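## Task

A foam block sits in the pantry cabinet. Put it on the cabinet's second level counting up from the bottom, where the cabinet floor is level one and not the first shelf, then close the cabinet door. The robot must not tip over or finish leaning, and the block and door must stay in place without the robot holding them.

## Robot and tools

ROBOT. TidyBot++: a wheeled base 0.54 m long, 0.50 m wide, 0.38 m tall on four powered casters, carrying one seven-joint arm with a two-finger gripper. The shoulder sits 0.12 m ahead of the base centre and 0.68 m up. Segment lengths: upper arm 0.42 m, forearm 0.31 m, hand 0.31 m (wrist to the hand point). The arm begins folded, hand pointing down, poking up to 0.08 m past the base front, elbow up to 1.15 m high. A downward hand reaches at most about 0.94 m above the floor, and only near the base. Cameras: base_camera (fixed, 644x364) and wrist_camera (fisheye on the hand, 644x476, looking where the hand points).

FRAMES. Base frame: origin on the floor below the base centre, x forward, y left, z up. hand_pose is reported in it, for the point between the finger pads; the hand's z axis runs along the fingers and the fingers move along its y axis. Odometry frame = base frame at the start of the scene. Heading is positive leftward, -3.142 to 3.142. base_tilt is in degrees, forward and right positive; it carries a fixed bias near 1 degree.

execute_actions. Argument actions: a list holding one action or none (empty just reports state and images). Argument cameras: list of "base_camera", "wrist_camera" or "all"; omitted or null gives all, [] gives none. An action may contain:
- base: exactly one key, an offset from where the base last measured itself. translate_m: metres straight, forward positive, -2 to 2. strafe_m: metres sideways, left positive, -2 to 2. rotate_rad: radians on the spot, counter-clockwise from above positive, -6.3 to 6.3. A move needing over 8.667 s at its top speed is rejected.
- joints: absolute targets by name, in radians except the gripper. joint_1_rad (any angle; turns the whole arm about vertical, positive is clockwise from above, opposite to rotate_rad), joint_2_rad shoulder -2.249 to 2.249, joint_3_rad any angle (upper arm twist), joint_4_rad elbow -2.579 to 2.579, joint_5_rad any angle (forearm twist), joint_6_rad wrist -2.099 to 2.099, joint_7_rad any angle (hand roll; hand down, positive is counter-clockwise from above, at 1.57 fingers open left-right). gripper_pos 0 (open, gap about 85 mm) to 1 (closed); gap is roughly 85 x (1 - gripper_pos) mm. Any-angle joints go the short way, so turn big angles in steps under half a turn. Done tolerance: 0.039 rad for joints 1-4, 0.056 for 5-7, 0.03 for the gripper.
- speeds: optional caps for this action only: translate_m and strafe_m 0.05 to 0.5 m/s, rotate_rad 0.1 to 1.57 rad/s (the maxima are defaults).
Base and joint motions start together and may finish separately; an action runs at most 15 s. Anything left out may still be driving toward an older target. Unknown keys or out-of-range numbers reject the whole call with no motion. Example: {"base": {"rotate_rad": 0.3}, "joints": {"joint_1_rad": 0.0}}.

ARM GEOMETRY. With joint_1_rad 0, joint_3_rad 3.14, joint_5_rad 0 (near the start pose) the arm stays in the vertical plane of base x. Tilt from vertical, forward positive: upper arm = j2, forearm = j2 - j4, hand = j2 - j4 - j6. Hand point ahead of the shoulder = sum of length x sin(tilt); above it = sum of length x cos(tilt). Joints move up to 1.39 rad/s (1.22 for j5-j7).

Other tools: wait (seconds 0 to 10; commands nothing, returns state and images). zoom_image (camera, region [x0, y0, x1, y1] in pixels from the top-left, at most 504x504) enlarges that camera's latest full image. finished_scene (scene number 1 or 2) ends the scene permanently once the last command has been held and reports success; finish only when the goal holds on its own. A reply with no tool call ends everything.

RESULTS. base_status and joint_status tell how each motion ended: "done"; "off_target" (came to rest short and may still push); "contact_stop" or "time_out" (target dropped, holds in place). Base "done" only means the wheels turned enough; a blocked base can report it while stopped short, and base "contact_stop" means something pushed it after arriving. "joint command not followed" plus "cause:" means the self-collision check withheld arm targets (the gripper still moves); named joints show "not_followed" and may be retried each action until fixed. on_its_own lists uncommanded motion. motor_effort gives percent of max per motor, peak in brackets, with noise and bias. "ARM HIT" means the arm struck the base or itself. MOTOR HOT appears from 60 °C; at 75 °C an OVER-TEMPERATURE FAULT lets the arm sink and joints read "limit_stop_at_motor_heat" (resend targets). Gripper at 1 reading "done" means empty; "off_target" means something is held. Closed fingertips extend about 20 mm past the hand point. base_odometry counts wheel turns, so slip looks like travel and drift of centimetres and degrees builds up.

ACCURACY. Friction leaves joints a little off while still "done"; the hand often lands 1-2 cm off. Correct by sending last command + (wanted - read). Held loads make the arm sag; never command a joint to its own reading while holding something. Trust the cameras over hand_pose. Calibration values are approximate.

AVOID. Catching the arm on things about 0.8 m up while driving can tip the robot; sideways forces on a raised hand can lift wheels; pull the arm back or back away to level it. Torque sensors fault at 104.5 N m (joints 1-4) or 51.3 N m (5-7), freezing the arm 10 s while the base keeps moving. Nothing stops the arm hitting the base. Avoid drops, slams, hard pushes and knocking things over. Loose items may get nudged occasionally. The robot holds its last command between replies.

Each tool is called after "Request:" as name([rows], argument=value, ...), one row to a line, values as JSON.

## Session

Request:
execute_actions(actions=[])

Scene clock: 0.00 s.
base_odometry: x=+0.000 y=+0.000 heading=+0.000 (m, m, rad; odometry frame)
base_tilt: forward=+0.7 right=+0.1 (deg)
base_status: not commanded
joint_positions: joint_1_rad=+0.051 joint_2_rad=-0.335 joint_3_rad=+3.125 joint_4_rad=-2.544 joint_5_rad=+0.019 joint_6_rad=-0.830 joint_7_rad=+1.604 gripper_pos=+0.000
joint_status: not commanded
motor_effort: joint_1_rad=-2 joint_2_rad=-2 joint_3_rad=+1 joint_4_rad=+14 joint_5_rad=+1 joint_6_rad=+2 joint_7_rad=+1 (%)
hand_pose: x=+0.2647 y=-0.0086 z=+0.5822 quat_wxyz=(+0.012, +0.999, +0.006, +0.051) (m; base frame)
pictures: base_camera, wrist_camera
Images, in order (width x height): base_camera 644x364, wrist_camera 644x476.

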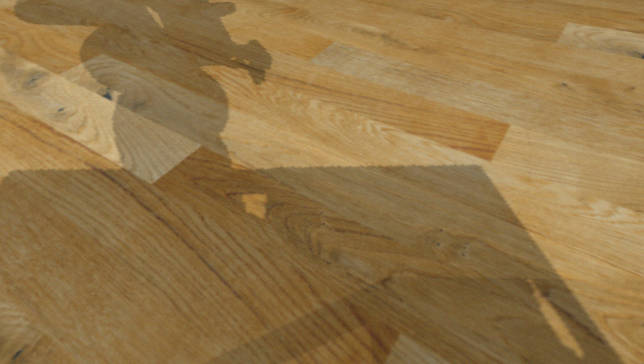

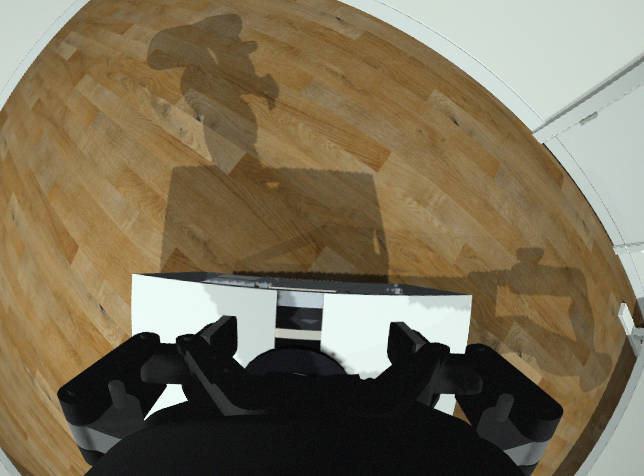

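Request:
execute_actions([
  {"base":{"rotate_rad":-1.2},"joints":{"joint_1_rad":0,"joint_6_rad":0.5,"joint_7_rad":1.57}},
], cameras=["wrist_camera"])

Scene clock: 4.13 s.
base_odometry: x=+0.000 y=+0.000 heading=-1.200 (m, m, rad; odometry frame)
base_tilt: forward=+0.7 right=+0.1 (deg)
base_status: done
joint_positions: joint_1_rad=+0.022 joint_2_rad=-0.335 joint_3_rad=+3.125 joint_4_rad=-2.544 joint_5_rad=+0.019 joint_6_rad=+0.481 joint_7_rad=+1.600 gripper_pos=+0.000
joint_status: all done
motor_effort: joint_1_rad=-1(1) joint_2_rad=-7(7) joint_3_rad=+1(2) joint_4_rad=+20(20) joint_5_rad=+0(1) joint_6_rad=+9(9) joint_7_rad=+1(2) (%)
hand_pose: x=+0.5405 y=+0.0027 z=+0.8431 quat_wxyz=(+0.015, +0.760, +0.020, +0.649) (m; base frame)
pictures: wrist_camera
camera_calibration (this result's frames):
wrist_camera: T_world_to_cam=[[0.0440855, -0.99688, 0.0654712, -0.0681496], [-0.143313, -0.0711677, -0.987115, 0.966738], [0.988695, 0.0341346, -0.146003, -0.275152], [0, 0, 0, 1]] pos_world=[0.413592, 0.0102557, 0.918571]
Images, in order (width x height): wrist_camera 644x476.

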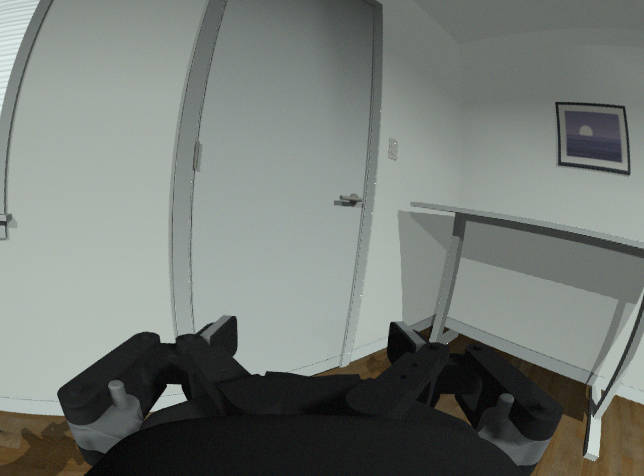

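That is a room door. Look further.

Request:
execute_actions([
  {"base":{"rotate_rad":-2.0}},
], cameras=["wrist_camera"])

Request:
execute_actions([
  {"base":{"rotate_rad":-1.8}},
], cameras=["wrist_camera"])

Scene clock: 10.23 s.
base_odometry: x=+0.000 y=+0.000 heading=+3.084 (m, m, rad; odometry frame)
base_tilt: forward=+0.7 right=+0.1 (deg)
base_status: done
joint_positions: joint_1_rad=+0.017 joint_2_rad=-0.335 joint_3_rad=+3.125 joint_4_rad=-2.544 joint_5_rad=+0.019 joint_6_rad=+0.481 joint_7_rad=+1.600 gripper_pos=+0.000
joint_status: not commanded
motor_effort: joint_1_rad=-2(0) joint_2_rad=-6(7) joint_3_rad=+1(2) joint_4_rad=+20(20) joint_5_rad=+1(0) joint_6_rad=+9(9) joint_7_rad=+1(1) (%)
hand_pose: x=+0.5405 y=+0.0047 z=+0.8431 quat_wxyz=(+0.014, +0.760, +0.022, +0.649) (m; base frame)
pictures: wrist_camera
camera_calibration (this result's frames):
wrist_camera: T_world_to_cam=[[0.0486677, -0.996667, 0.0654712, -0.0686949], [-0.142984, -0.0718257, -0.987115, 0.966699], [0.988528, 0.0386793, -0.146003, -0.275132], [0, 0, 0, 1]] pos_world=[0.413541, 0.0116098, 0.918571]
Images, in order (width x height): wrist_camera 644x476.

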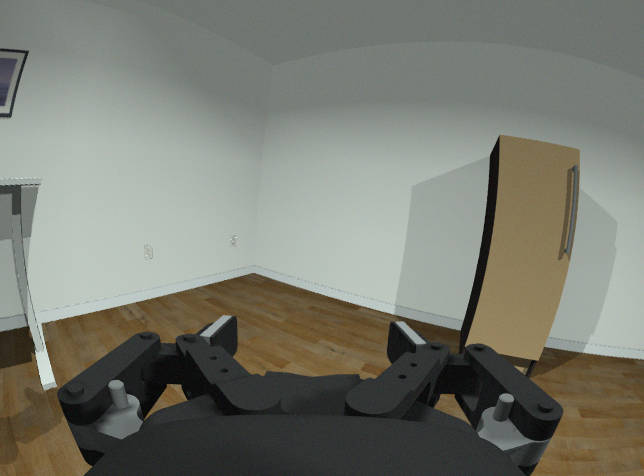

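Scene clock: 12.67 s.
base_odometry: x=+0.000 y=+0.000 heading=+1.285 (m, m, rad; odometry frame)
base_tilt: forward=+0.7 right=+0.1 (deg)
base_status: done
joint_positions: joint_1_rad=+0.015 joint_2_rad=-0.335 joint_3_rad=+3.125 joint_4_rad=-2.544 joint_5_rad=+0.019 joint_6_rad=+0.481 joint_7_rad=+1.600 gripper_pos=+0.000
joint_status: not commanded
motor_effort: joint_1_rad=-1(0) joint_2_rad=-7(8) joint_3_rad=+1(2) joint_4_rad=+20(20) joint_5_rad=-1(1) joint_6_rad=+9(9) joint_7_rad=+1(1) (%)
hand_pose: x=+0.5405 y=+0.0054 z=+0.8431 quat_wxyz=(+0.013, +0.760, +0.022, +0.649) (m; base frame)
pictures: wrist_camera
camera_calibration (this result's frames):
wrist_camera: T_world_to_cam=[[0.0503056, -0.996586, 0.0654711, -0.0688897], [-0.142866, -0.0720605, -0.987115, 0.966685], [0.988463, 0.0403038, -0.146003, -0.275124], [0, 0, 0, 1]] pos_world=[0.413522, 0.0120939, 0.918571]
Images, in order (width x height): wrist_camera 644x476.

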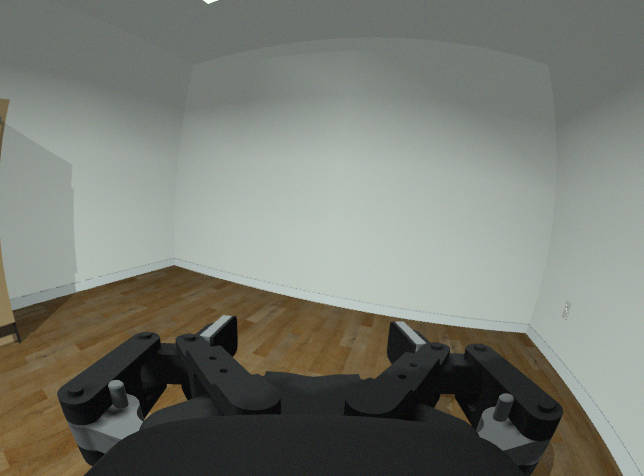

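Request:
execute_actions([
  {"base":{"rotate_rad":0.94}},
], cameras=[])

Request:
execute_actions([
  {"base":{"translate_m":1.0}},
], cameras=[])

Request:
execute_actions([
  {"base":{"rotate_rad":0.4},"joints":{"joint_6_rad":0.75}},
])

Scene clock: 18.77 s.
base_odometry: x=+0.000 y=+0.000 heading=+2.224 (m, m, rad; odometry frame)
base_tilt: forward=+0.7 right=+0.1 (deg)
base_status: done
joint_positions: joint_1_rad=+0.011 joint_2_rad=-0.335 joint_3_rad=+3.124 joint_4_rad=-2.544 joint_5_rad=+0.019 joint_6_rad=+0.481 joint_7_rad=+1.600 gripper_pos=+0.000
joint_status: not commanded
motor_effort: joint_1_rad=-1(2) joint_2_rad=-7(7) joint_3_rad=+1(2) joint_4_rad=+20(20) joint_5_rad=+0(0) joint_6_rad=+9(9) joint_7_rad=+1(1) (%)
hand_pose: x=+0.5405 y=+0.0074 z=+0.8431 quat_wxyz=(+0.012, +0.760, +0.024, +0.649) (m; base frame)
pictures: none
No camera images: the call's "cameras" was empty. Leave "cameras" out to get every camera's image.

Scene clock: 22.13 s.
base_odometry: x=-0.609 y=+0.793 heading=+2.225 (m, m, rad; odometry frame)
base_tilt: forward=+0.7 right=+0.1 (deg)
base_status: done
joint_positions: joint_1_rad=+0.011 joint_2_rad=-0.335 joint_3_rad=+3.124 joint_4_rad=-2.544 joint_5_rad=+0.019 joint_6_rad=+0.481 joint_7_rad=+1.600 gripper_pos=+0.000
joint_status: not commanded
motor_effort: joint_1_rad=-1(2) joint_2_rad=-7(9) joint_3_rad=+1(1) joint_4_rad=+20(21) joint_5_rad=+0(1) joint_6_rad=+9(10) joint_7_rad=+1(1) (%)
hand_pose: x=+0.5405 y=+0.0074 z=+0.8431 quat_wxyz=(+0.012, +0.760, +0.024, +0.649) (m; base frame)
pictures: none
No camera images: the call's "cameras" was empty. Leave "cameras" out to get every camera's image.

Scene clock: 23.43 s.
base_odometry: x=-0.609 y=+0.793 heading=+2.625 (m, m, rad; odometry frame)
base_tilt: forward=+0.8 right=+0.1 (deg)
base_status: done
joint_positions: joint_1_rad=+0.010 joint_2_rad=-0.335 joint_3_rad=+3.124 joint_4_rad=-2.541 joint_5_rad=+0.019 joint_6_rad=+0.730 joint_7_rad=+1.600 gripper_pos=+0.000
joint_status: all done
motor_effort: joint_1_rad=-1(2) joint_2_rad=-7(8) joint_3_rad=+1(2) joint_4_rad=+20(22) joint_5_rad=+0(1) joint_6_rad=+9(12) joint_7_rad=+1(1) (%)
hand_pose: x=+0.5435 y=+0.0094 z=+0.9223 quat_wxyz=(+0.011, +0.672, +0.023, +0.740) (m; base frame)
pictures: base_camera, wrist_camera
camera_calibration (this result's frames):
wrist_camera: T_world_to_cam=[[0.0433125, -0.996336, 0.0737438, -0.0740742], [0.109047, -0.0686574, -0.991663, 0.912827], [0.993093, 0.0509929, 0.105674, -0.501374], [0, 0, 0, 1]] pos_world=[0.401578, 0.014436, 0.963661]
Images, in order (width x height): base_camera 644x364, wrist_camera 644x476.

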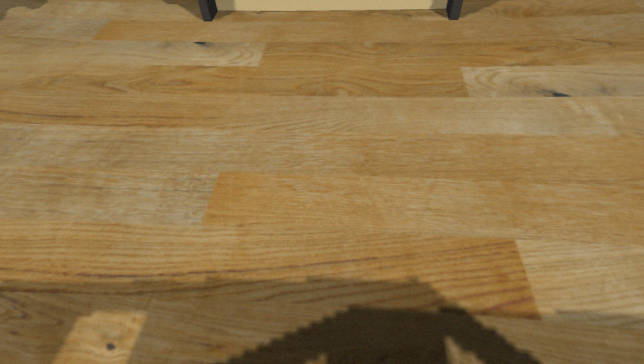

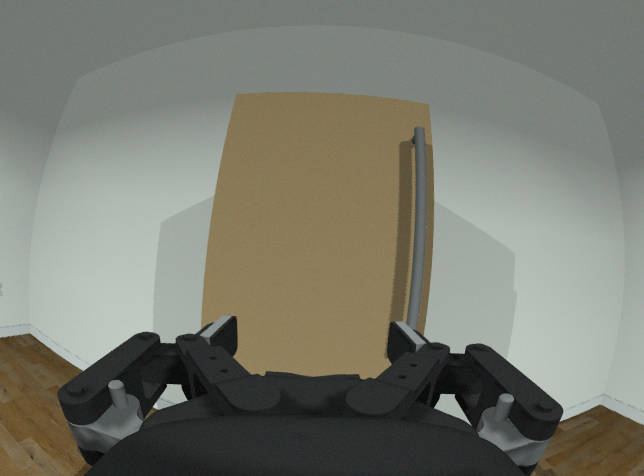

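Request:
execute_actions([
  {"base":{"strafe_m":-0.22},"joints":{"joint_1_rad":-0.01,"joint_2_rad":0,"joint_4_rad":-2.27,"joint_6_rad":0.7,"joint_7_rad":1.55}},
], cameras=[])

Request:
execute_actions([
  {"base":{"translate_m":0.18}},
])

Scene clock: 28.43 s.
base_odometry: x=-0.500 y=+0.985 heading=+2.625 (m, m, rad; odometry frame)
base_tilt: forward=+0.8 right=+0.1 (deg)
base_status: done
joint_positions: joint_1_rad=+0.008 joint_2_rad=-0.016 joint_3_rad=+3.125 joint_4_rad=-2.292 joint_5_rad=+0.019 joint_6_rad=+0.730 joint_7_rad=+1.580 gripper_pos=+0.000
joint_status: all done
motor_effort: joint_1_rad=-1(1) joint_2_rad=-18(19) joint_3_rad=+1(3) joint_4_rad=+19(21) joint_5_rad=+0(1) joint_6_rad=+9(8) joint_7_rad=+1(1) (%)
hand_pose: x=+0.6626 y=+0.0100 z=+0.9066 quat_wxyz=(+0.001, +0.698, +0.016, +0.716) (m; base frame)
pictures: none
No camera images: the call's "cameras" was empty. Leave "cameras" out to get every camera's image.

Scene clock: 30.00 s.
base_odometry: x=-0.657 y=+1.074 heading=+2.625 (m, m, rad; odometry frame)
base_tilt: forward=+0.8 right=+0.1 (deg)
base_status: done
joint_positions: joint_1_rad=+0.008 joint_2_rad=-0.009 joint_3_rad=+3.125 joint_4_rad=-2.287 joint_5_rad=+0.019 joint_6_rad=+0.730 joint_7_rad=+1.580 gripper_pos=+0.000
joint_status: not commanded
motor_effort: joint_1_rad=-1(0) joint_2_rad=-18(21) joint_3_rad=+1(1) joint_4_rad=+19(21) joint_5_rad=+0(0) joint_6_rad=+9(10) joint_7_rad=+1(1) (%)
hand_pose: x=+0.6651 y=+0.0101 z=+0.9055 quat_wxyz=(+0.001, +0.699, +0.016, +0.715) (m; base frame)
pictures: base_camera, wrist_camera
camera_calibration (this result's frames):
wrist_camera: T_world_to_cam=[[0.0510246, -0.99765, 0.0457349, -0.0571232], [0.0368593, -0.0438821, -0.998357, 0.936775], [0.998017, 0.0526265, 0.0345336, -0.559286], [0, 0, 0, 1]] pos_world=[0.526563, 0.013552, 0.957162]
Images, in order (width x height): base_camera 644x364, wrist_camera 644x476.

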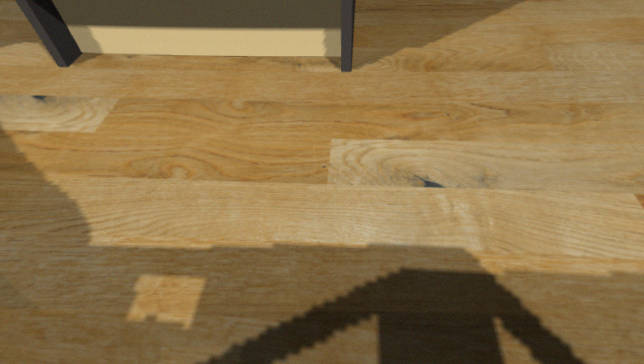

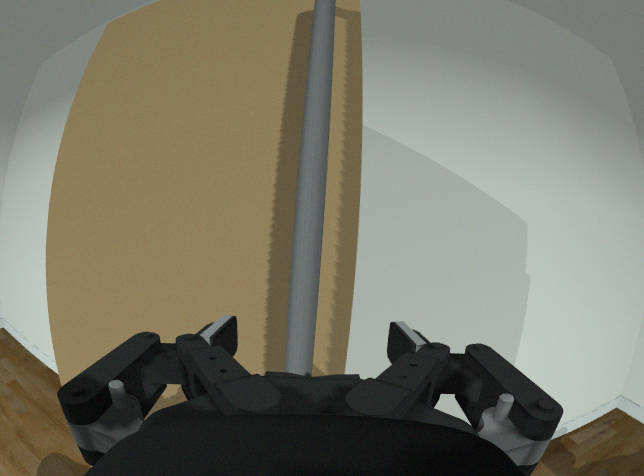

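Request:
execute_actions([
  {"base":{"translate_m":0.08},"speeds":{"translate_m":0.15}},
])

Scene clock: 34.10 s.
base_odometry: x=-0.726 y=+1.114 heading=+2.625 (m, m, rad; odometry frame)
base_tilt: forward=+0.8 right=+0.1 (deg)
base_status: done
joint_positions: joint_1_rad=+0.008 joint_2_rad=-0.009 joint_3_rad=+3.125 joint_4_rad=-2.287 joint_5_rad=+0.019 joint_6_rad=+0.730 joint_7_rad=+1.580 gripper_pos=+0.000
joint_status: not commanded
motor_effort: joint_1_rad=-1(2) joint_2_rad=-18(21) joint_3_rad=+1(0) joint_4_rad=+19(20) joint_5_rad=+0(0) joint_6_rad=+9(9) joint_7_rad=+1(1) (%)
hand_pose: x=+0.6652 y=+0.0101 z=+0.9056 quat_wxyz=(+0.001, +0.699, +0.016, +0.715) (m; base frame)
pictures: base_camera, wrist_camera
camera_calibration (this result's frames):
wrist_camera: T_world_to_cam=[[0.0510103, -0.99765, 0.0457443, -0.0571381], [0.0371795, -0.0438751, -0.998345, 0.936722], [0.998006, 0.0526266, 0.0348541, -0.559741], [0, 0, 0, 1]] pos_world=[0.526712, 0.0135523, 0.957295]
Images, in order (width x height): base_camera 644x364, wrist_camera 644x476.

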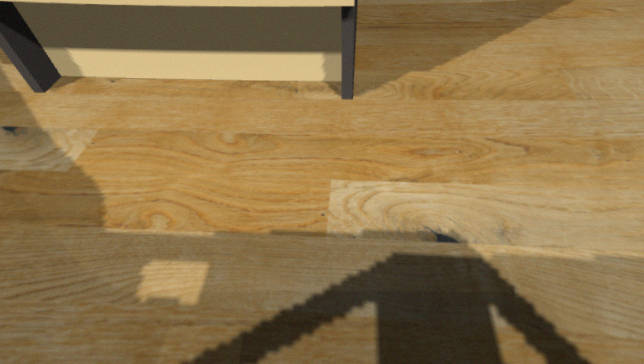

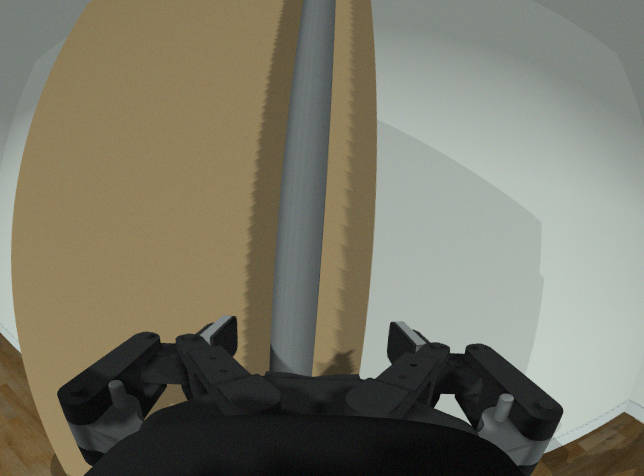

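Request:
execute_actions([
  {"base":{"strafe_m":0.012},"joints":{"gripper_pos":1}},
], cameras=["wrist_camera"])

Request:
execute_actions([
  {"base":{"translate_m":-0.15},"speeds":{"translate_m":0.1}},
])

Scene clock: 36.63 s.
base_odometry: x=-0.732 y=+1.103 heading=+2.625 (m, m, rad; odometry frame)
base_tilt: forward=+0.7 right=+0.1 (deg)
base_status: done
joint_positions: joint_1_rad=+0.004 joint_2_rad=-0.010 joint_3_rad=+3.127 joint_4_rad=-2.288 joint_5_rad=+0.019 joint_6_rad=+0.730 joint_7_rad=+1.570 gripper_pos=+0.764
joint_status: gripper_pos off_target (ended at +0.764, target +1.000)
motor_effort: joint_1_rad=-2(7) joint_2_rad=-16(19) joint_3_rad=+0(5) joint_4_rad=+22(28) joint_5_rad=+1(5) joint_6_rad=+10(10) joint_7_rad=+2(3) (%)
hand_pose: x=+0.6648 y=+0.0110 z=+0.9057 quat_wxyz=(-0.003, +0.699, +0.013, +0.715) (m; base frame)
pictures: wrist_camera
camera_calibration (this result's frames):
wrist_camera: T_world_to_cam=[[0.0527166, -0.997973, 0.0356552, -0.0482233], [0.0370949, -0.0337232, -0.998743, 0.937137], [0.99792, 0.0539729, 0.035242, -0.55961], [0, 0, 0, 1]] pos_world=[0.526225, 0.0136814, 0.957399]
Images, in order (width x height): wrist_camera 644x476.

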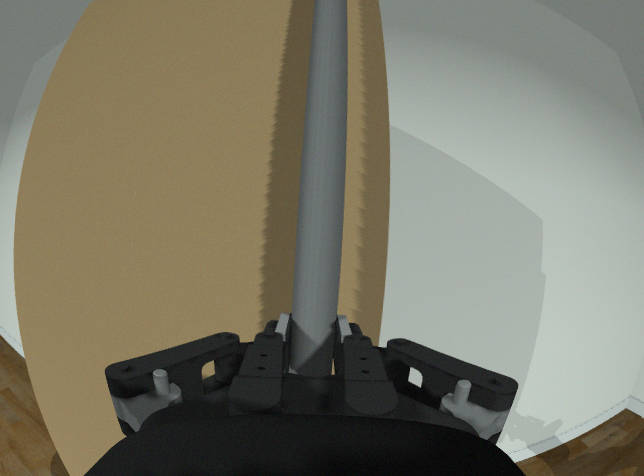

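Scene clock: 38.73 s.
base_odometry: x=-0.602 y=+1.029 heading=+2.625 (m, m, rad; odometry frame)
base_tilt: forward=+0.7 right=+0.1 (deg)
base_status: done
joint_positions: joint_1_rad=-0.040 joint_2_rad=+0.013 joint_3_rad=+3.096 joint_4_rad=-2.264 joint_5_rad=+0.019 joint_6_rad=+0.729 joint_7_rad=+1.568 gripper_pos=+0.770
joint_status: not commanded
motor_effort: joint_1_rad=+6(8) joint_2_rad=-25(27) joint_3_rad=+7(9) joint_4_rad=+16(22) joint_5_rad=-2(2) joint_6_rad=+10(11) joint_7_rad=+3(3) (%)
hand_pose: x=+0.6718 y=+0.0529 z=+0.9060 quat_wxyz=(-0.032, +0.698, +0.038, +0.715) (m; base frame)
pictures: base_camera, wrist_camera
camera_calibration (this result's frames):
wrist_camera: T_world_to_cam=[[0.12819, -0.991223, 0.0323153, -0.0547701], [0.0393415, -0.0274761, -0.998848, 0.936886], [0.990969, 0.129313, 0.035474, -0.568419], [0, 0, 0, 1]] pos_world=[0.533448, 0.0449567, 0.957741]
Images, in order (width x height): base_camera 644x364, wrist_camera 644x476.

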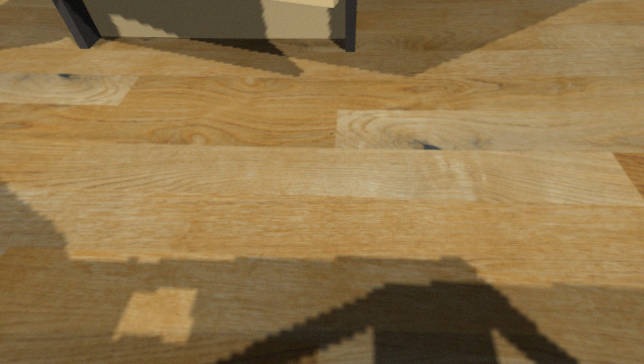

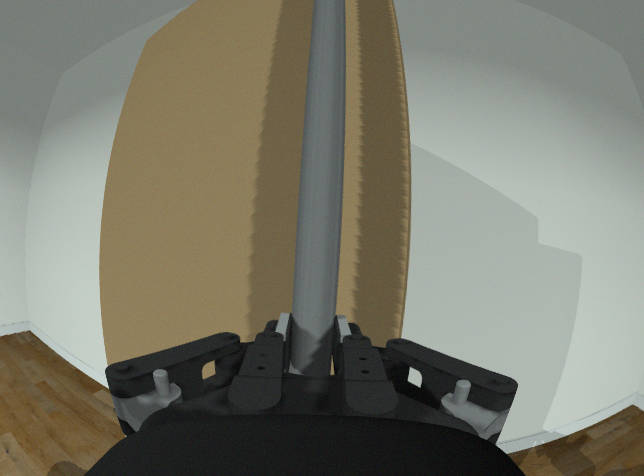

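Request:
execute_actions([
  {"base":{"translate_m":-0.15},"joints":{"joint_1_rad":-0.2},"speeds":{"translate_m":0.1}},
], cameras=[])

Request:
execute_actions([
  {"base":{"translate_m":-0.11},"joints":{"joint_1_rad":-0.42},"speeds":{"translate_m":0.1}},
])

Scene clock: 42.93 s.
base_odometry: x=-0.472 y=+0.955 heading=+2.625 (m, m, rad; odometry frame)
base_tilt: forward=+0.8 right=+0.1 (deg)
base_status: done
joint_positions: joint_1_rad=-0.202 joint_2_rad=-0.008 joint_3_rad=+3.126 joint_4_rad=-2.274 joint_5_rad=+0.021 joint_6_rad=+0.729 joint_7_rad=+1.568 gripper_pos=+0.999
joint_status: all done
on_its_own: gripper_pos moved +0.229 to your old target +1.000
motor_effort: joint_1_rad=+0(11) joint_2_rad=-18(30) joint_3_rad=+1(11) joint_4_rad=+19(34) joint_5_rad=+0(6) joint_6_rad=+9(11) joint_7_rad=+1(3) (%)
hand_pose: x=+0.6539 y=+0.1237 z=+0.9112 quat_wxyz=(-0.078, +0.690, +0.085, +0.714) (m; base frame)
pictures: none
No camera images: the call's "cameras" was empty. Leave "cameras" out to get every camera's image.

Scene clock: 44.60 s.
base_odometry: x=-0.376 y=+0.900 heading=+2.624 (m, m, rad; odometry frame)
base_tilt: forward=+0.7 right=+0.1 (deg)
base_status: done
joint_positions: joint_1_rad=-0.404 joint_2_rad=-0.008 joint_3_rad=+3.126 joint_4_rad=-2.274 joint_5_rad=+0.021 joint_6_rad=+0.729 joint_7_rad=+1.568 gripper_pos=+0.999
joint_status: all done
motor_effort: joint_1_rad=-2(3) joint_2_rad=-18(21) joint_3_rad=+1(1) joint_4_rad=+19(20) joint_5_rad=+0(0) joint_6_rad=+9(10) joint_7_rad=+1(1) (%)
hand_pose: x=+0.6181 y=+0.2287 z=+0.9111 quat_wxyz=(-0.150, +0.678, +0.154, +0.703) (m; base frame)
pictures: base_camera, wrist_camera
camera_calibration (this result's frames):
wrist_camera: T_world_to_cam=[[0.446075, -0.894309, 0.0350586, -0.095005], [0.0554222, -0.0114949, -0.998397, 0.934936], [0.893278, 0.447303, 0.044437, -0.558674], [0, 0, 0, 1]] pos_world=[0.489614, 0.17568, 0.961594]
Images, in order (width x height): base_camera 644x364, wrist_camera 644x476.

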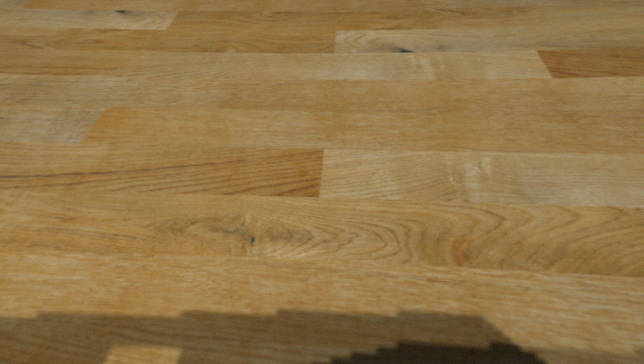

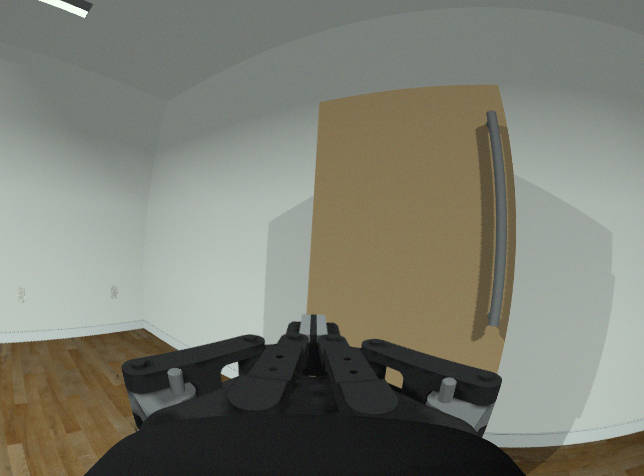

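Request:
execute_actions([
  {"base":{"translate_m":0.3},"joints":{"joint_1_rad":-0.01,"gripper_pos":0}},
], cameras=["wrist_camera"])

Request:
execute_actions([
  {"base":{"translate_m":0.125},"speeds":{"translate_m":0.15}},
], cameras=["wrist_camera"])

Scene clock: 48.70 s.
base_odometry: x=-0.637 y=+1.049 heading=+2.624 (m, m, rad; odometry frame)
base_tilt: forward=+0.7 right=+0.1 (deg)
base_status: done
joint_positions: joint_1_rad=-0.027 joint_2_rad=-0.002 joint_3_rad=+3.126 joint_4_rad=-2.274 joint_5_rad=+0.021 joint_6_rad=+0.729 joint_7_rad=+1.568 gripper_pos=+0.000
joint_status: all done
motor_effort: joint_1_rad=-1(2) joint_2_rad=-18(21) joint_3_rad=+1(2) joint_4_rad=+19(20) joint_5_rad=+0(1) joint_6_rad=+9(9) joint_7_rad=+1(1) (%)
hand_pose: x=+0.6686 y=+0.0289 z=+0.9081 quat_wxyz=(-0.015, +0.697, +0.024, +0.716) (m; base frame)
pictures: wrist_camera
camera_calibration (this result's frames):
wrist_camera: T_world_to_cam=[[0.0856008, -0.995724, 0.03473, -0.0518848], [0.0416944, -0.0312473, -0.998642, 0.936736], [0.995457, 0.0869326, 0.0388413, -0.567024], [0, 0, 0, 1]] pos_world=[0.529833, 0.0269004, 0.95929]
Images, in order (width x height): wrist_camera 644x476.

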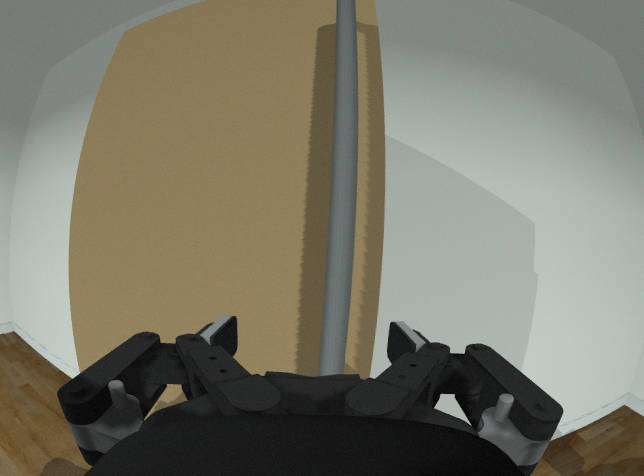

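Scene clock: 50.20 s.
base_odometry: x=-0.745 y=+1.111 heading=+2.623 (m, m, rad; odometry frame)
base_tilt: forward=+0.8 right=+0.1 (deg)
base_status: done
joint_positions: joint_1_rad=-0.027 joint_2_rad=-0.002 joint_3_rad=+3.126 joint_4_rad=-2.274 joint_5_rad=+0.021 joint_6_rad=+0.729 joint_7_rad=+1.568 gripper_pos=+0.000
joint_status: not commanded
motor_effort: joint_1_rad=-1(0) joint_2_rad=-19(21) joint_3_rad=+1(1) joint_4_rad=+19(20) joint_5_rad=+0(1) joint_6_rad=+9(10) joint_7_rad=+1(1) (%)
hand_pose: x=+0.6686 y=+0.0289 z=+0.9081 quat_wxyz=(-0.015, +0.697, +0.024, +0.716) (m; base frame)
pictures: wrist_camera
camera_calibration (this result's frames):
wrist_camera: T_world_to_cam=[[0.0855935, -0.995725, 0.0347299, -0.0518839], [0.0416944, -0.0312476, -0.998642, 0.936736], [0.995457, 0.0869253, 0.0388415, -0.567024], [0, 0, 0, 1]] pos_world=[0.529833, 0.0268974, 0.95929]
Images, in order (width x height): wrist_camera 644x476.

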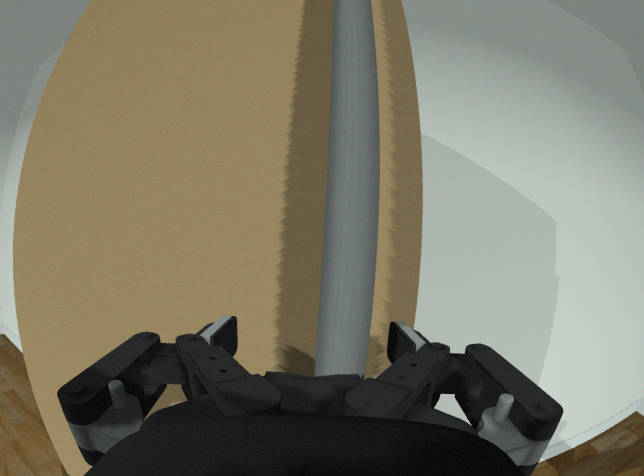

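Request:
execute_actions([
  {"joints":{"joint_1_rad":0.01,"gripper_pos":1}},
], cameras=[])

Request:
execute_actions([
  {"base":{"translate_m":-0.14},"joints":{"joint_1_rad":-0.04},"speeds":{"translate_m":0.08}},
], cameras=[])

Request:
execute_actions([
  {"base":{"translate_m":-0.07},"joints":{"joint_1_rad":-0.09},"speeds":{"translate_m":0.08}},
])

Scene clock: 53.13 s.
base_odometry: x=-0.745 y=+1.111 heading=+2.623 (m, m, rad; odometry frame)
base_tilt: forward=+0.7 right=+0.1 (deg)
base_status: not commanded
joint_positions: joint_1_rad=+0.000 joint_2_rad=-0.003 joint_3_rad=+3.126 joint_4_rad=-2.275 joint_5_rad=+0.020 joint_6_rad=+0.729 joint_7_rad=+1.567 gripper_pos=+0.747
joint_status: gripper_pos off_target (ended at +0.747, target +1.000); the others done
motor_effort: joint_1_rad=+0(7) joint_2_rad=-17(18) joint_3_rad=+2(5) joint_4_rad=+21(24) joint_5_rad=+1(4) joint_6_rad=+9(10) joint_7_rad=+3(3) (%)
hand_pose: x=+0.6689 y=+0.0141 z=+0.9082 quat_wxyz=(-0.006, +0.697, +0.014, +0.717) (m; base frame)
pictures: none
No camera images: the call's "cameras" was empty. Leave "cameras" out to get every camera's image.

Scene clock: 55.50 s.
base_odometry: x=-0.624 y=+1.042 heading=+2.623 (m, m, rad; odometry frame)
base_tilt: forward=+0.8 right=+0.1 (deg)
base_status: done
joint_positions: joint_1_rad=-0.055 joint_2_rad=+0.008 joint_3_rad=+3.109 joint_4_rad=-2.263 joint_5_rad=+0.020 joint_6_rad=+0.727 joint_7_rad=+1.567 gripper_pos=+0.749
joint_status: all done
motor_effort: joint_1_rad=+3(7) joint_2_rad=-22(26) joint_3_rad=+4(7) joint_4_rad=+15(21) joint_5_rad=+0(4) joint_6_rad=+9(11) joint_7_rad=+3(3) (%)
hand_pose: x=+0.6710 y=+0.0541 z=+0.9082 quat_wxyz=(-0.032, +0.697, +0.039, +0.716) (m; base frame)
pictures: none
No camera images: the call's "cameras" was empty. Leave "cameras" out to get every camera's image.

Scene clock: 57.00 s.
base_odometry: x=-0.563 y=+1.007 heading=+2.623 (m, m, rad; odometry frame)
base_tilt: forward=+0.7 right=+0.1 (deg)
base_status: done
joint_positions: joint_1_rad=-0.115 joint_2_rad=+0.016 joint_3_rad=+3.100 joint_4_rad=-2.255 joint_5_rad=+0.020 joint_6_rad=+0.727 joint_7_rad=+1.567 gripper_pos=+0.751
joint_status: all done
motor_effort: joint_1_rad=+3(8) joint_2_rad=-22(28) joint_3_rad=+3(8) joint_4_rad=+13(18) joint_5_rad=+0(2) joint_6_rad=+8(11) joint_7_rad=+3(3) (%)
hand_pose: x=+0.6690 y=+0.0927 z=+0.9081 quat_wxyz=(-0.057, +0.695, +0.063, +0.714) (m; base frame)
pictures: base_camera, wrist_camera
camera_calibration (this result's frames):
wrist_camera: T_world_to_cam=[[0.199115, -0.97942, 0.0329947, -0.0642055], [0.0440202, -0.0246958, -0.998725, 0.936654], [0.978987, 0.200314, 0.0381969, -0.571939], [0, 0, 0, 1]] pos_world=[0.531474, 0.0748147, 0.959425]
Images, in order (width x height): base_camera 644x364, wrist_camera 644x476.

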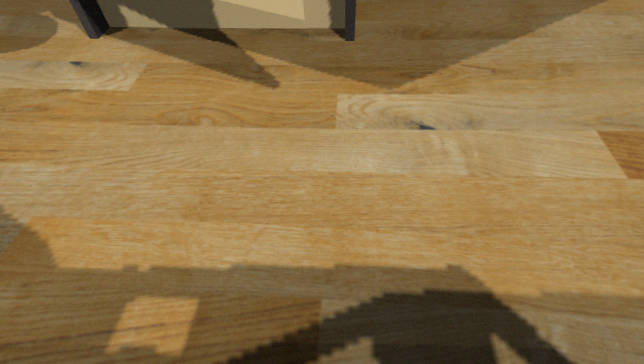

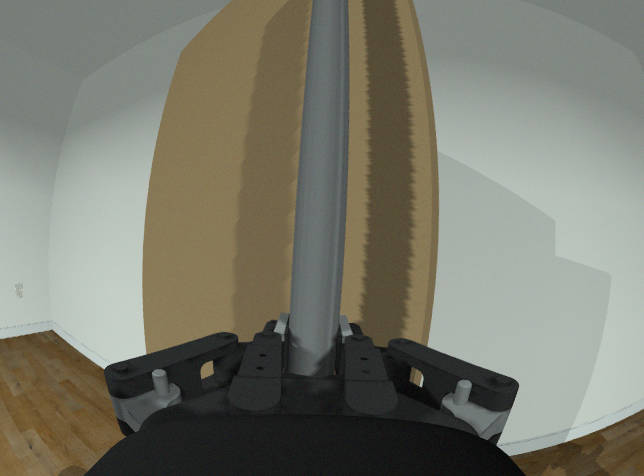

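Request:
execute_actions([
  {"base":{"strafe_m":0.14},"joints":{"joint_1_rad":0.12},"speeds":{"strafe_m":0.3}},
], cameras=[])

Request:
execute_actions([
  {"base":{"translate_m":-0.08},"speeds":{"translate_m":0.08}},
], cameras=[])

Request:
execute_actions([
  {"base":{"strafe_m":0.17},"joints":{"joint_1_rad":0.33},"speeds":{"strafe_m":0.3}},
])

Scene clock: 60.60 s.
base_odometry: x=-0.633 y=+0.885 heading=+2.623 (m, m, rad; odometry frame)
base_tilt: forward=+0.8 right=+0.1 (deg)
base_status: done
joint_positions: joint_1_rad=+0.121 joint_2_rad=+0.012 joint_3_rad=+3.128 joint_4_rad=-2.260 joint_5_rad=+0.020 joint_6_rad=+0.727 joint_7_rad=+1.566 gripper_pos=+0.752
joint_status: all done
motor_effort: joint_1_rad=-3(6) joint_2_rad=-17(23) joint_3_rad=-1(4) joint_4_rad=+21(21) joint_5_rad=+1(3) joint_6_rad=+9(10) joint_7_rad=+3(3) (%)
hand_pose: x=+0.6727 y=-0.0544 z=+0.9080 quat_wxyz=(+0.038, +0.697, -0.029, +0.715) (m; base frame)
pictures: none
No camera images: the call's "cameras" was empty. Leave "cameras" out to get every camera's image.

Scene clock: 62.23 s.
base_odometry: x=-0.563 y=+0.845 heading=+2.623 (m, m, rad; odometry frame)
base_tilt: forward=+0.8 right=+0.1 (deg)
base_status: done
joint_positions: joint_1_rad=+0.068 joint_2_rad=+0.018 joint_3_rad=+3.078 joint_4_rad=-2.253 joint_5_rad=+0.020 joint_6_rad=+0.727 joint_7_rad=+1.566 gripper_pos=+0.755
joint_status: not commanded
motor_effort: joint_1_rad=+7(12) joint_2_rad=-24(28) joint_3_rad=+9(12) joint_4_rad=+12(19) joint_5_rad=-3(5) joint_6_rad=+8(11) joint_7_rad=+3(3) (%)
hand_pose: x=+0.6774 y=+0.0032 z=+0.9081 quat_wxyz=(+0.000, +0.698, +0.007, +0.716) (m; base frame)
pictures: none
No camera images: the call's "cameras" was empty. Leave "cameras" out to get every camera's image.

Scene clock: 63.77 s.
base_odometry: x=-0.647 y=+0.698 heading=+2.623 (m, m, rad; odometry frame)
base_tilt: forward=+0.7 right=+0.1 (deg)
base_status: done
joint_positions: joint_1_rad=+0.310 joint_2_rad=+0.008 joint_3_rad=+3.110 joint_4_rad=-2.263 joint_5_rad=+0.020 joint_6_rad=+0.727 joint_7_rad=+1.566 gripper_pos=+0.756
joint_status: all done
motor_effort: joint_1_rad=+1(8) joint_2_rad=-16(24) joint_3_rad=+3(8) joint_4_rad=+20(22) joint_5_rad=-1(5) joint_6_rad=+9(10) joint_7_rad=+3(3) (%)
hand_pose: x=+0.6537 y=-0.1472 z=+0.9079 quat_wxyz=(+0.098, +0.692, -0.089, +0.709) (m; base frame)
pictures: base_camera, wrist_camera
camera_calibration (this result's frames):
wrist_camera: T_world_to_cam=[[-0.233004, -0.971948, 0.0320383, -0.0117138], [0.0292724, -0.03994, -0.998773, 0.938685], [0.972035, -0.23178, 0.0377574, -0.567601], [0, 0, 0, 1]] pos_world=[0.521521, -0.105453, 0.95934]
Images, in order (width x height): base_camera 644x364, wrist_camera 644x476.

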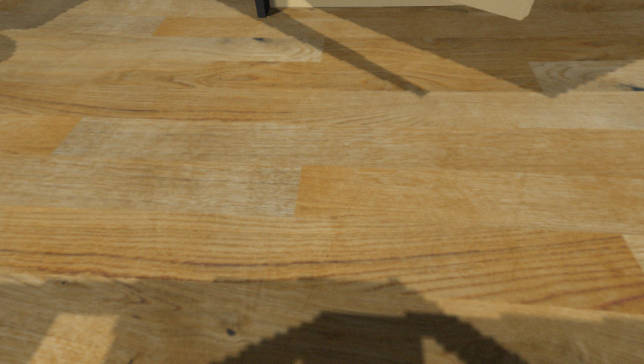

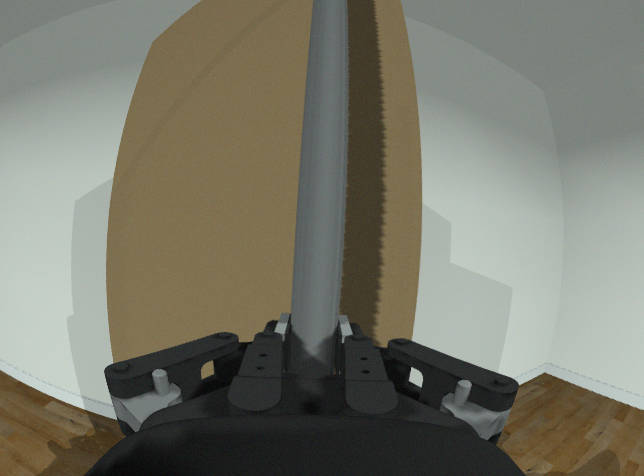

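Request:
execute_actions([
  {"base":{"strafe_m":0.25},"joints":{"joint_1_rad":0.57},"speeds":{"strafe_m":0.2}},
], cameras=[])

Request:
execute_actions([
  {"base":{"strafe_m":0.2},"joints":{"joint_1_rad":0.7},"speeds":{"strafe_m":0.2}},
])

Scene clock: 69.73 s.
base_odometry: x=-0.771 y=+0.480 heading=+2.623 (m, m, rad; odometry frame)
base_tilt: forward=+0.7 right=+0.1 (deg)
base_status: done
joint_positions: joint_1_rad=+0.580 joint_2_rad=+0.004 joint_3_rad=+3.136 joint_4_rad=-2.268 joint_5_rad=+0.020 joint_6_rad=+0.727 joint_7_rad=+1.566 gripper_pos=+0.756
joint_status: all done
motor_effort: joint_1_rad=-4(8) joint_2_rad=-15(17) joint_3_rad=-2(8) joint_4_rad=+19(23) joint_5_rad=+3(4) joint_6_rad=+8(9) joint_7_rad=+3(3) (%)
hand_pose: x=+0.5862 y=-0.2957 z=+0.9079 quat_wxyz=(+0.202, +0.672, -0.190, +0.687) (m; base frame)
pictures: none
No camera images: the call's "cameras" was empty. Leave "cameras" out to get every camera's image.

Scene clock: 71.53 s.
base_odometry: x=-0.870 y=+0.307 heading=+2.623 (m, m, rad; odometry frame)
base_tilt: forward=+0.7 right=+0.1 (deg)
base_status: done
joint_positions: joint_1_rad=+0.712 joint_2_rad=+0.003 joint_3_rad=+3.139 joint_4_rad=-2.268 joint_5_rad=+0.017 joint_6_rad=+0.726 joint_7_rad=+1.566 gripper_pos=+0.757
joint_status: all done
motor_effort: joint_1_rad=-5(7) joint_2_rad=-20(21) joint_3_rad=-4(5) joint_4_rad=+18(23) joint_5_rad=+6(6) joint_6_rad=+10(11) joint_7_rad=+2(3) (%)
hand_pose: x=+0.5419 y=-0.3562 z=+0.9081 quat_wxyz=(+0.247, +0.657, -0.236, +0.672) (m; base frame)
pictures: base_camera, wrist_camera
camera_calibration (this result's frames):
wrist_camera: T_world_to_cam=[[-0.6188, -0.78498, 0.0298924, 0.0367345], [0.0114408, -0.0470546, -0.998827, 0.940969], [0.785465, -0.617732, 0.0380982, -0.544058], [0, 0, 0, 1]] pos_world=[0.439304, -0.262969, 0.959495]
Images, in order (width x height): base_camera 644x364, wrist_camera 644x476.

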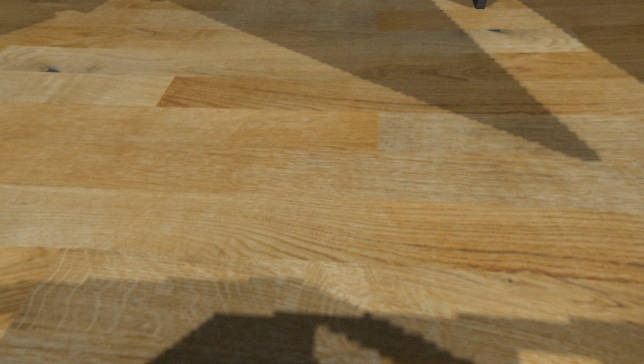

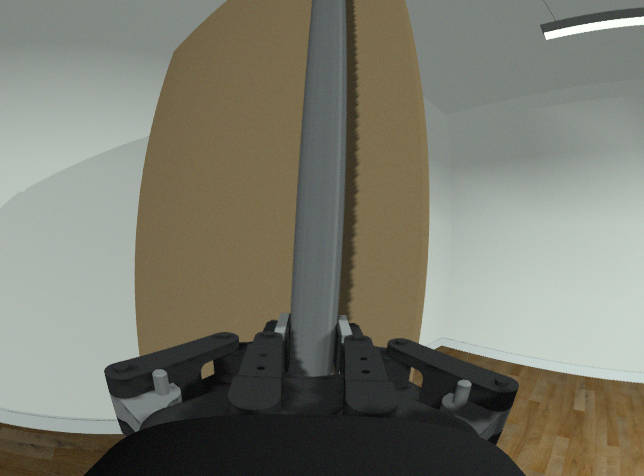

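Request:
execute_actions([
  {"base":{"strafe_m":0.13},"joints":{"joint_1_rad":0.8},"speeds":{"strafe_m":0.2}},
], cameras=[])

Request:
execute_actions([
  {"joints":{"gripper_pos":0.3}},
], cameras=[])

Request:
wait(seconds=2)

Scene clock: 75.20 s.
base_odometry: x=-0.934 y=+0.194 heading=+2.623 (m, m, rad; odometry frame)
base_tilt: forward=+0.8 right=+0.1 (deg)
base_status: done
joint_positions: joint_1_rad=+0.758 joint_2_rad=+0.011 joint_3_rad=+3.114 joint_4_rad=-2.259 joint_5_rad=+0.017 joint_6_rad=+0.726 joint_7_rad=+1.566 gripper_pos=+0.761
joint_status: joint_1_rad off_target (ended at +0.758, target +0.800)
motor_effort: joint_1_rad=+4(6) joint_2_rad=-25(26) joint_3_rad=+5(6) joint_4_rad=+14(18) joint_5_rad=-1(6) joint_6_rad=+9(11) joint_7_rad=+3(3) (%)
hand_pose: x=+0.5364 y=-0.3674 z=+0.9083 quat_wxyz=(+0.255, +0.654, -0.243, +0.670) (m; base frame)
pictures: none
No camera images: the call's "cameras" was empty. Leave "cameras" out to get every camera's image.

Scene clock: 76.13 s.
base_odometry: x=-0.934 y=+0.194 heading=+2.623 (m, m, rad; odometry frame)
base_tilt: forward=+0.7 right=+0.1 (deg)
base_status: not commanded
joint_positions: joint_1_rad=+0.780 joint_2_rad=+0.003 joint_3_rad=+3.117 joint_4_rad=-2.266 joint_5_rad=+0.017 joint_6_rad=+0.726 joint_7_rad=+1.566 gripper_pos=+0.300
joint_status: all done
motor_effort: joint_1_rad=-1(5) joint_2_rad=-18(26) joint_3_rad=+1(6) joint_4_rad=+19(21) joint_5_rad=+0(2) joint_6_rad=+9(10) joint_7_rad=+1(3) (%)
hand_pose: x=+0.5249 y=-0.3757 z=+0.9094 quat_wxyz=(+0.263, +0.650, -0.251, +0.667) (m; base frame)
pictures: none
No camera images: the call's "cameras" was empty. Leave "cameras" out to get every camera's image.

Scene clock: 78.13 s.
base_odometry: x=-0.934 y=+0.194 heading=+2.623 (m, m, rad; odometry frame)
base_tilt: forward=+0.7 right=+0.1 (deg)
base_status: not commanded
joint_positions: joint_1_rad=+0.780 joint_2_rad=+0.003 joint_3_rad=+3.117 joint_4_rad=-2.266 joint_5_rad=+0.017 joint_6_rad=+0.726 joint_7_rad=+1.566 gripper_pos=+0.300
joint_status: all done
motor_effort: joint_1_rad=-1(5) joint_2_rad=-19(26) joint_3_rad=+1(6) joint_4_rad=+19(21) joint_5_rad=+0(2) joint_6_rad=+9(10) joint_7_rad=+1(3) (%)
hand_pose: x=+0.5249 y=-0.3757 z=+0.9094 quat_wxyz=(+0.263, +0.650, -0.251, +0.667) (m; base frame)
wait: 2.00 s; at rest by 0.27 s
pictures: base_camera, wrist_camera
camera_calibration (this result's frames):
wrist_camera: T_world_to_cam=[[-0.654863, -0.755154, 0.0299444, 0.0409583], [0.0108788, -0.0490373, -0.998738, 0.940976], [0.755669, -0.653711, 0.0403279, -0.542626], [0, 0, 0, 1]] pos_world=[0.426631, -0.277648, 0.960445]
Images, in order (width x height): base_camera 644x364, wrist_camera 644x476.

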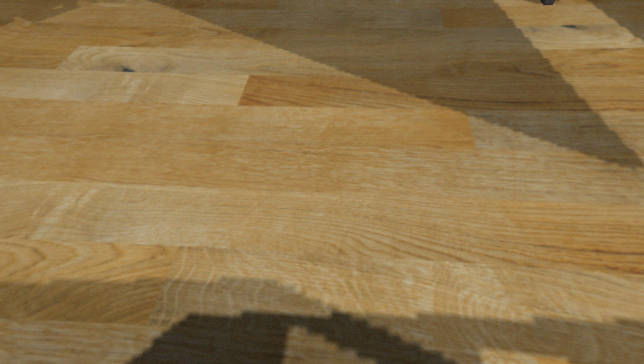

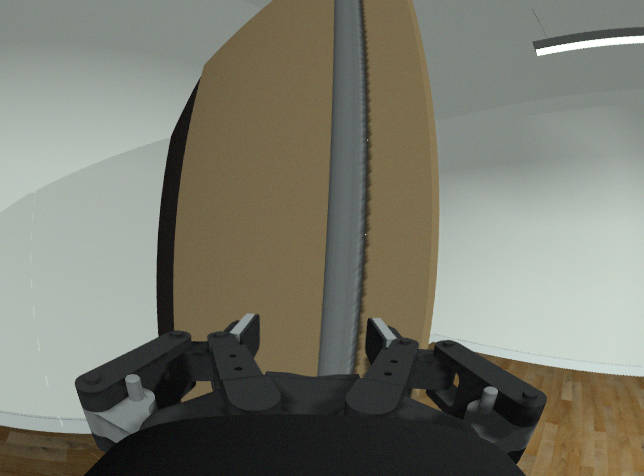

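Request:
execute_actions([
  {"base":{"strafe_m":0.16},"joints":{"gripper_pos":0}},
], cameras=["wrist_camera"])

Request:
execute_actions([
  {"base":{"translate_m":-0.55}},
], cameras=[])

Request:
execute_actions([
  {"base":{"strafe_m":-0.92},"joints":{"joint_1_rad":-0.02,"joint_2_rad":-0.3,"joint_4_rad":-2.5,"joint_6_rad":0.2}},
])

Scene clock: 84.10 s.
base_odometry: x=-1.014 y=+0.054 heading=+2.623 (m, m, rad; odometry frame)
base_tilt: forward=+0.7 right=+0.1 (deg)
base_status: done
joint_positions: joint_1_rad=+0.783 joint_2_rad=+0.003 joint_3_rad=+3.117 joint_4_rad=-2.266 joint_5_rad=+0.017 joint_6_rad=+0.726 joint_7_rad=+1.566 gripper_pos=+0.000
joint_status: all done
motor_effort: joint_1_rad=-2(2) joint_2_rad=-19(21) joint_3_rad=+1(2) joint_4_rad=+19(20) joint_5_rad=+0(1) joint_6_rad=+9(10) joint_7_rad=+1(1) (%)
hand_pose: x=+0.5236 y=-0.3770 z=+0.9094 quat_wxyz=(+0.265, +0.650, -0.252, +0.667) (m; base frame)
pictures: wrist_camera
camera_calibration (this result's frames):
wrist_camera: T_world_to_cam=[[-0.657407, -0.75294, 0.0299511, 0.0412564], [0.0107856, -0.0491457, -0.998733, 0.940984], [0.753458, -0.656251, 0.0404297, -0.542433], [0, 0, 0, 1]] pos_world=[0.425673, -0.278663, 0.960487]
Images, in order (width x height): wrist_camera 644x476.

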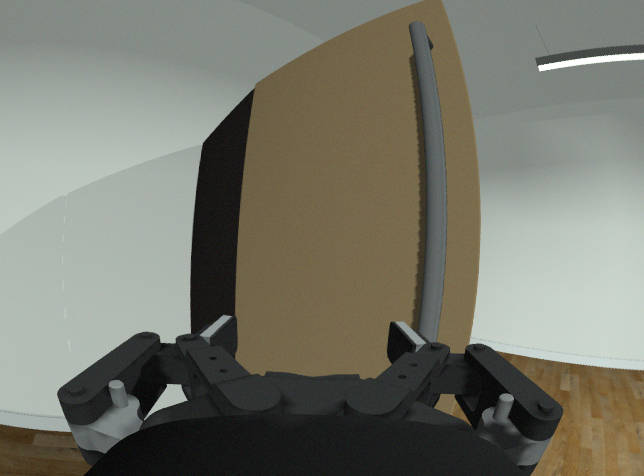

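Scene clock: 86.57 s.
base_odometry: x=-0.536 y=-0.218 heading=+2.623 (m, m, rad; odometry frame)
base_tilt: forward=+0.7 right=+0.1 (deg)
base_status: done
joint_positions: joint_1_rad=+0.786 joint_2_rad=+0.003 joint_3_rad=+3.117 joint_4_rad=-2.266 joint_5_rad=+0.017 joint_6_rad=+0.726 joint_7_rad=+1.566 gripper_pos=+0.000
joint_status: not commanded
motor_effort: joint_1_rad=-1(1) joint_2_rad=-18(23) joint_3_rad=+0(2) joint_4_rad=+19(20) joint_5_rad=+0(1) joint_6_rad=+9(10) joint_7_rad=+1(1) (%)
hand_pose: x=+0.5227 y=-0.3780 z=+0.9094 quat_wxyz=(+0.265, +0.650, -0.253, +0.666) (m; base frame)
pictures: none
No camera images: the call's "cameras" was empty. Leave "cameras" out to get every camera's image.

Scene clock: 89.77 s.
base_odometry: x=-0.079 y=+0.581 heading=+2.623 (m, m, rad; odometry frame)
base_tilt: forward=+0.8 right=+0.1 (deg)
base_status: done
joint_positions: joint_1_rad=-0.001 joint_2_rad=-0.275 joint_3_rad=+3.118 joint_4_rad=-2.478 joint_5_rad=+0.017 joint_6_rad=+0.240 joint_7_rad=+1.566 gripper_pos=+0.000
joint_status: all done
motor_effort: joint_1_rad=-1(0) joint_2_rad=-9(20) joint_3_rad=+1(3) joint_4_rad=+19(20) joint_5_rad=+0(1) joint_6_rad=+9(11) joint_7_rad=+1(1) (%)
hand_pose: x=+0.5455 y=+0.0133 z=+0.7818 quat_wxyz=(-0.002, +0.831, +0.017, +0.556) (m; base frame)
pictures: base_camera, wrist_camera
camera_calibration (this result's frames):
wrist_camera: T_world_to_cam=[[0.0680024, -0.997413, 0.0233206, -0.0339303], [-0.36946, -0.0468885, -0.928063, 0.984578], [0.926755, 0.0544945, -0.371692, -0.0794371], [0, 0, 0, 1]] pos_world=[0.439688, 0.0166517, 0.885016]
Images, in order (width x height): base_camera 644x364, wrist_camera 644x476.

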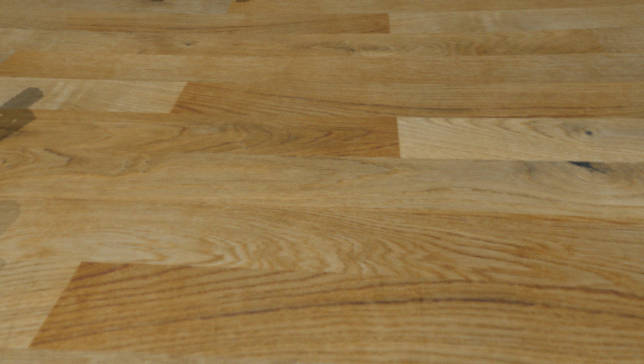

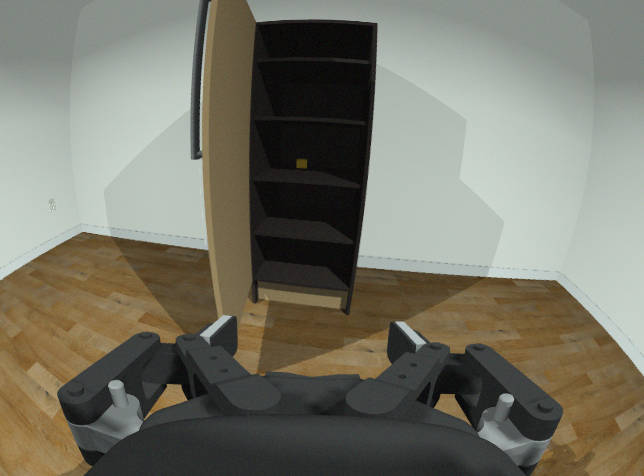

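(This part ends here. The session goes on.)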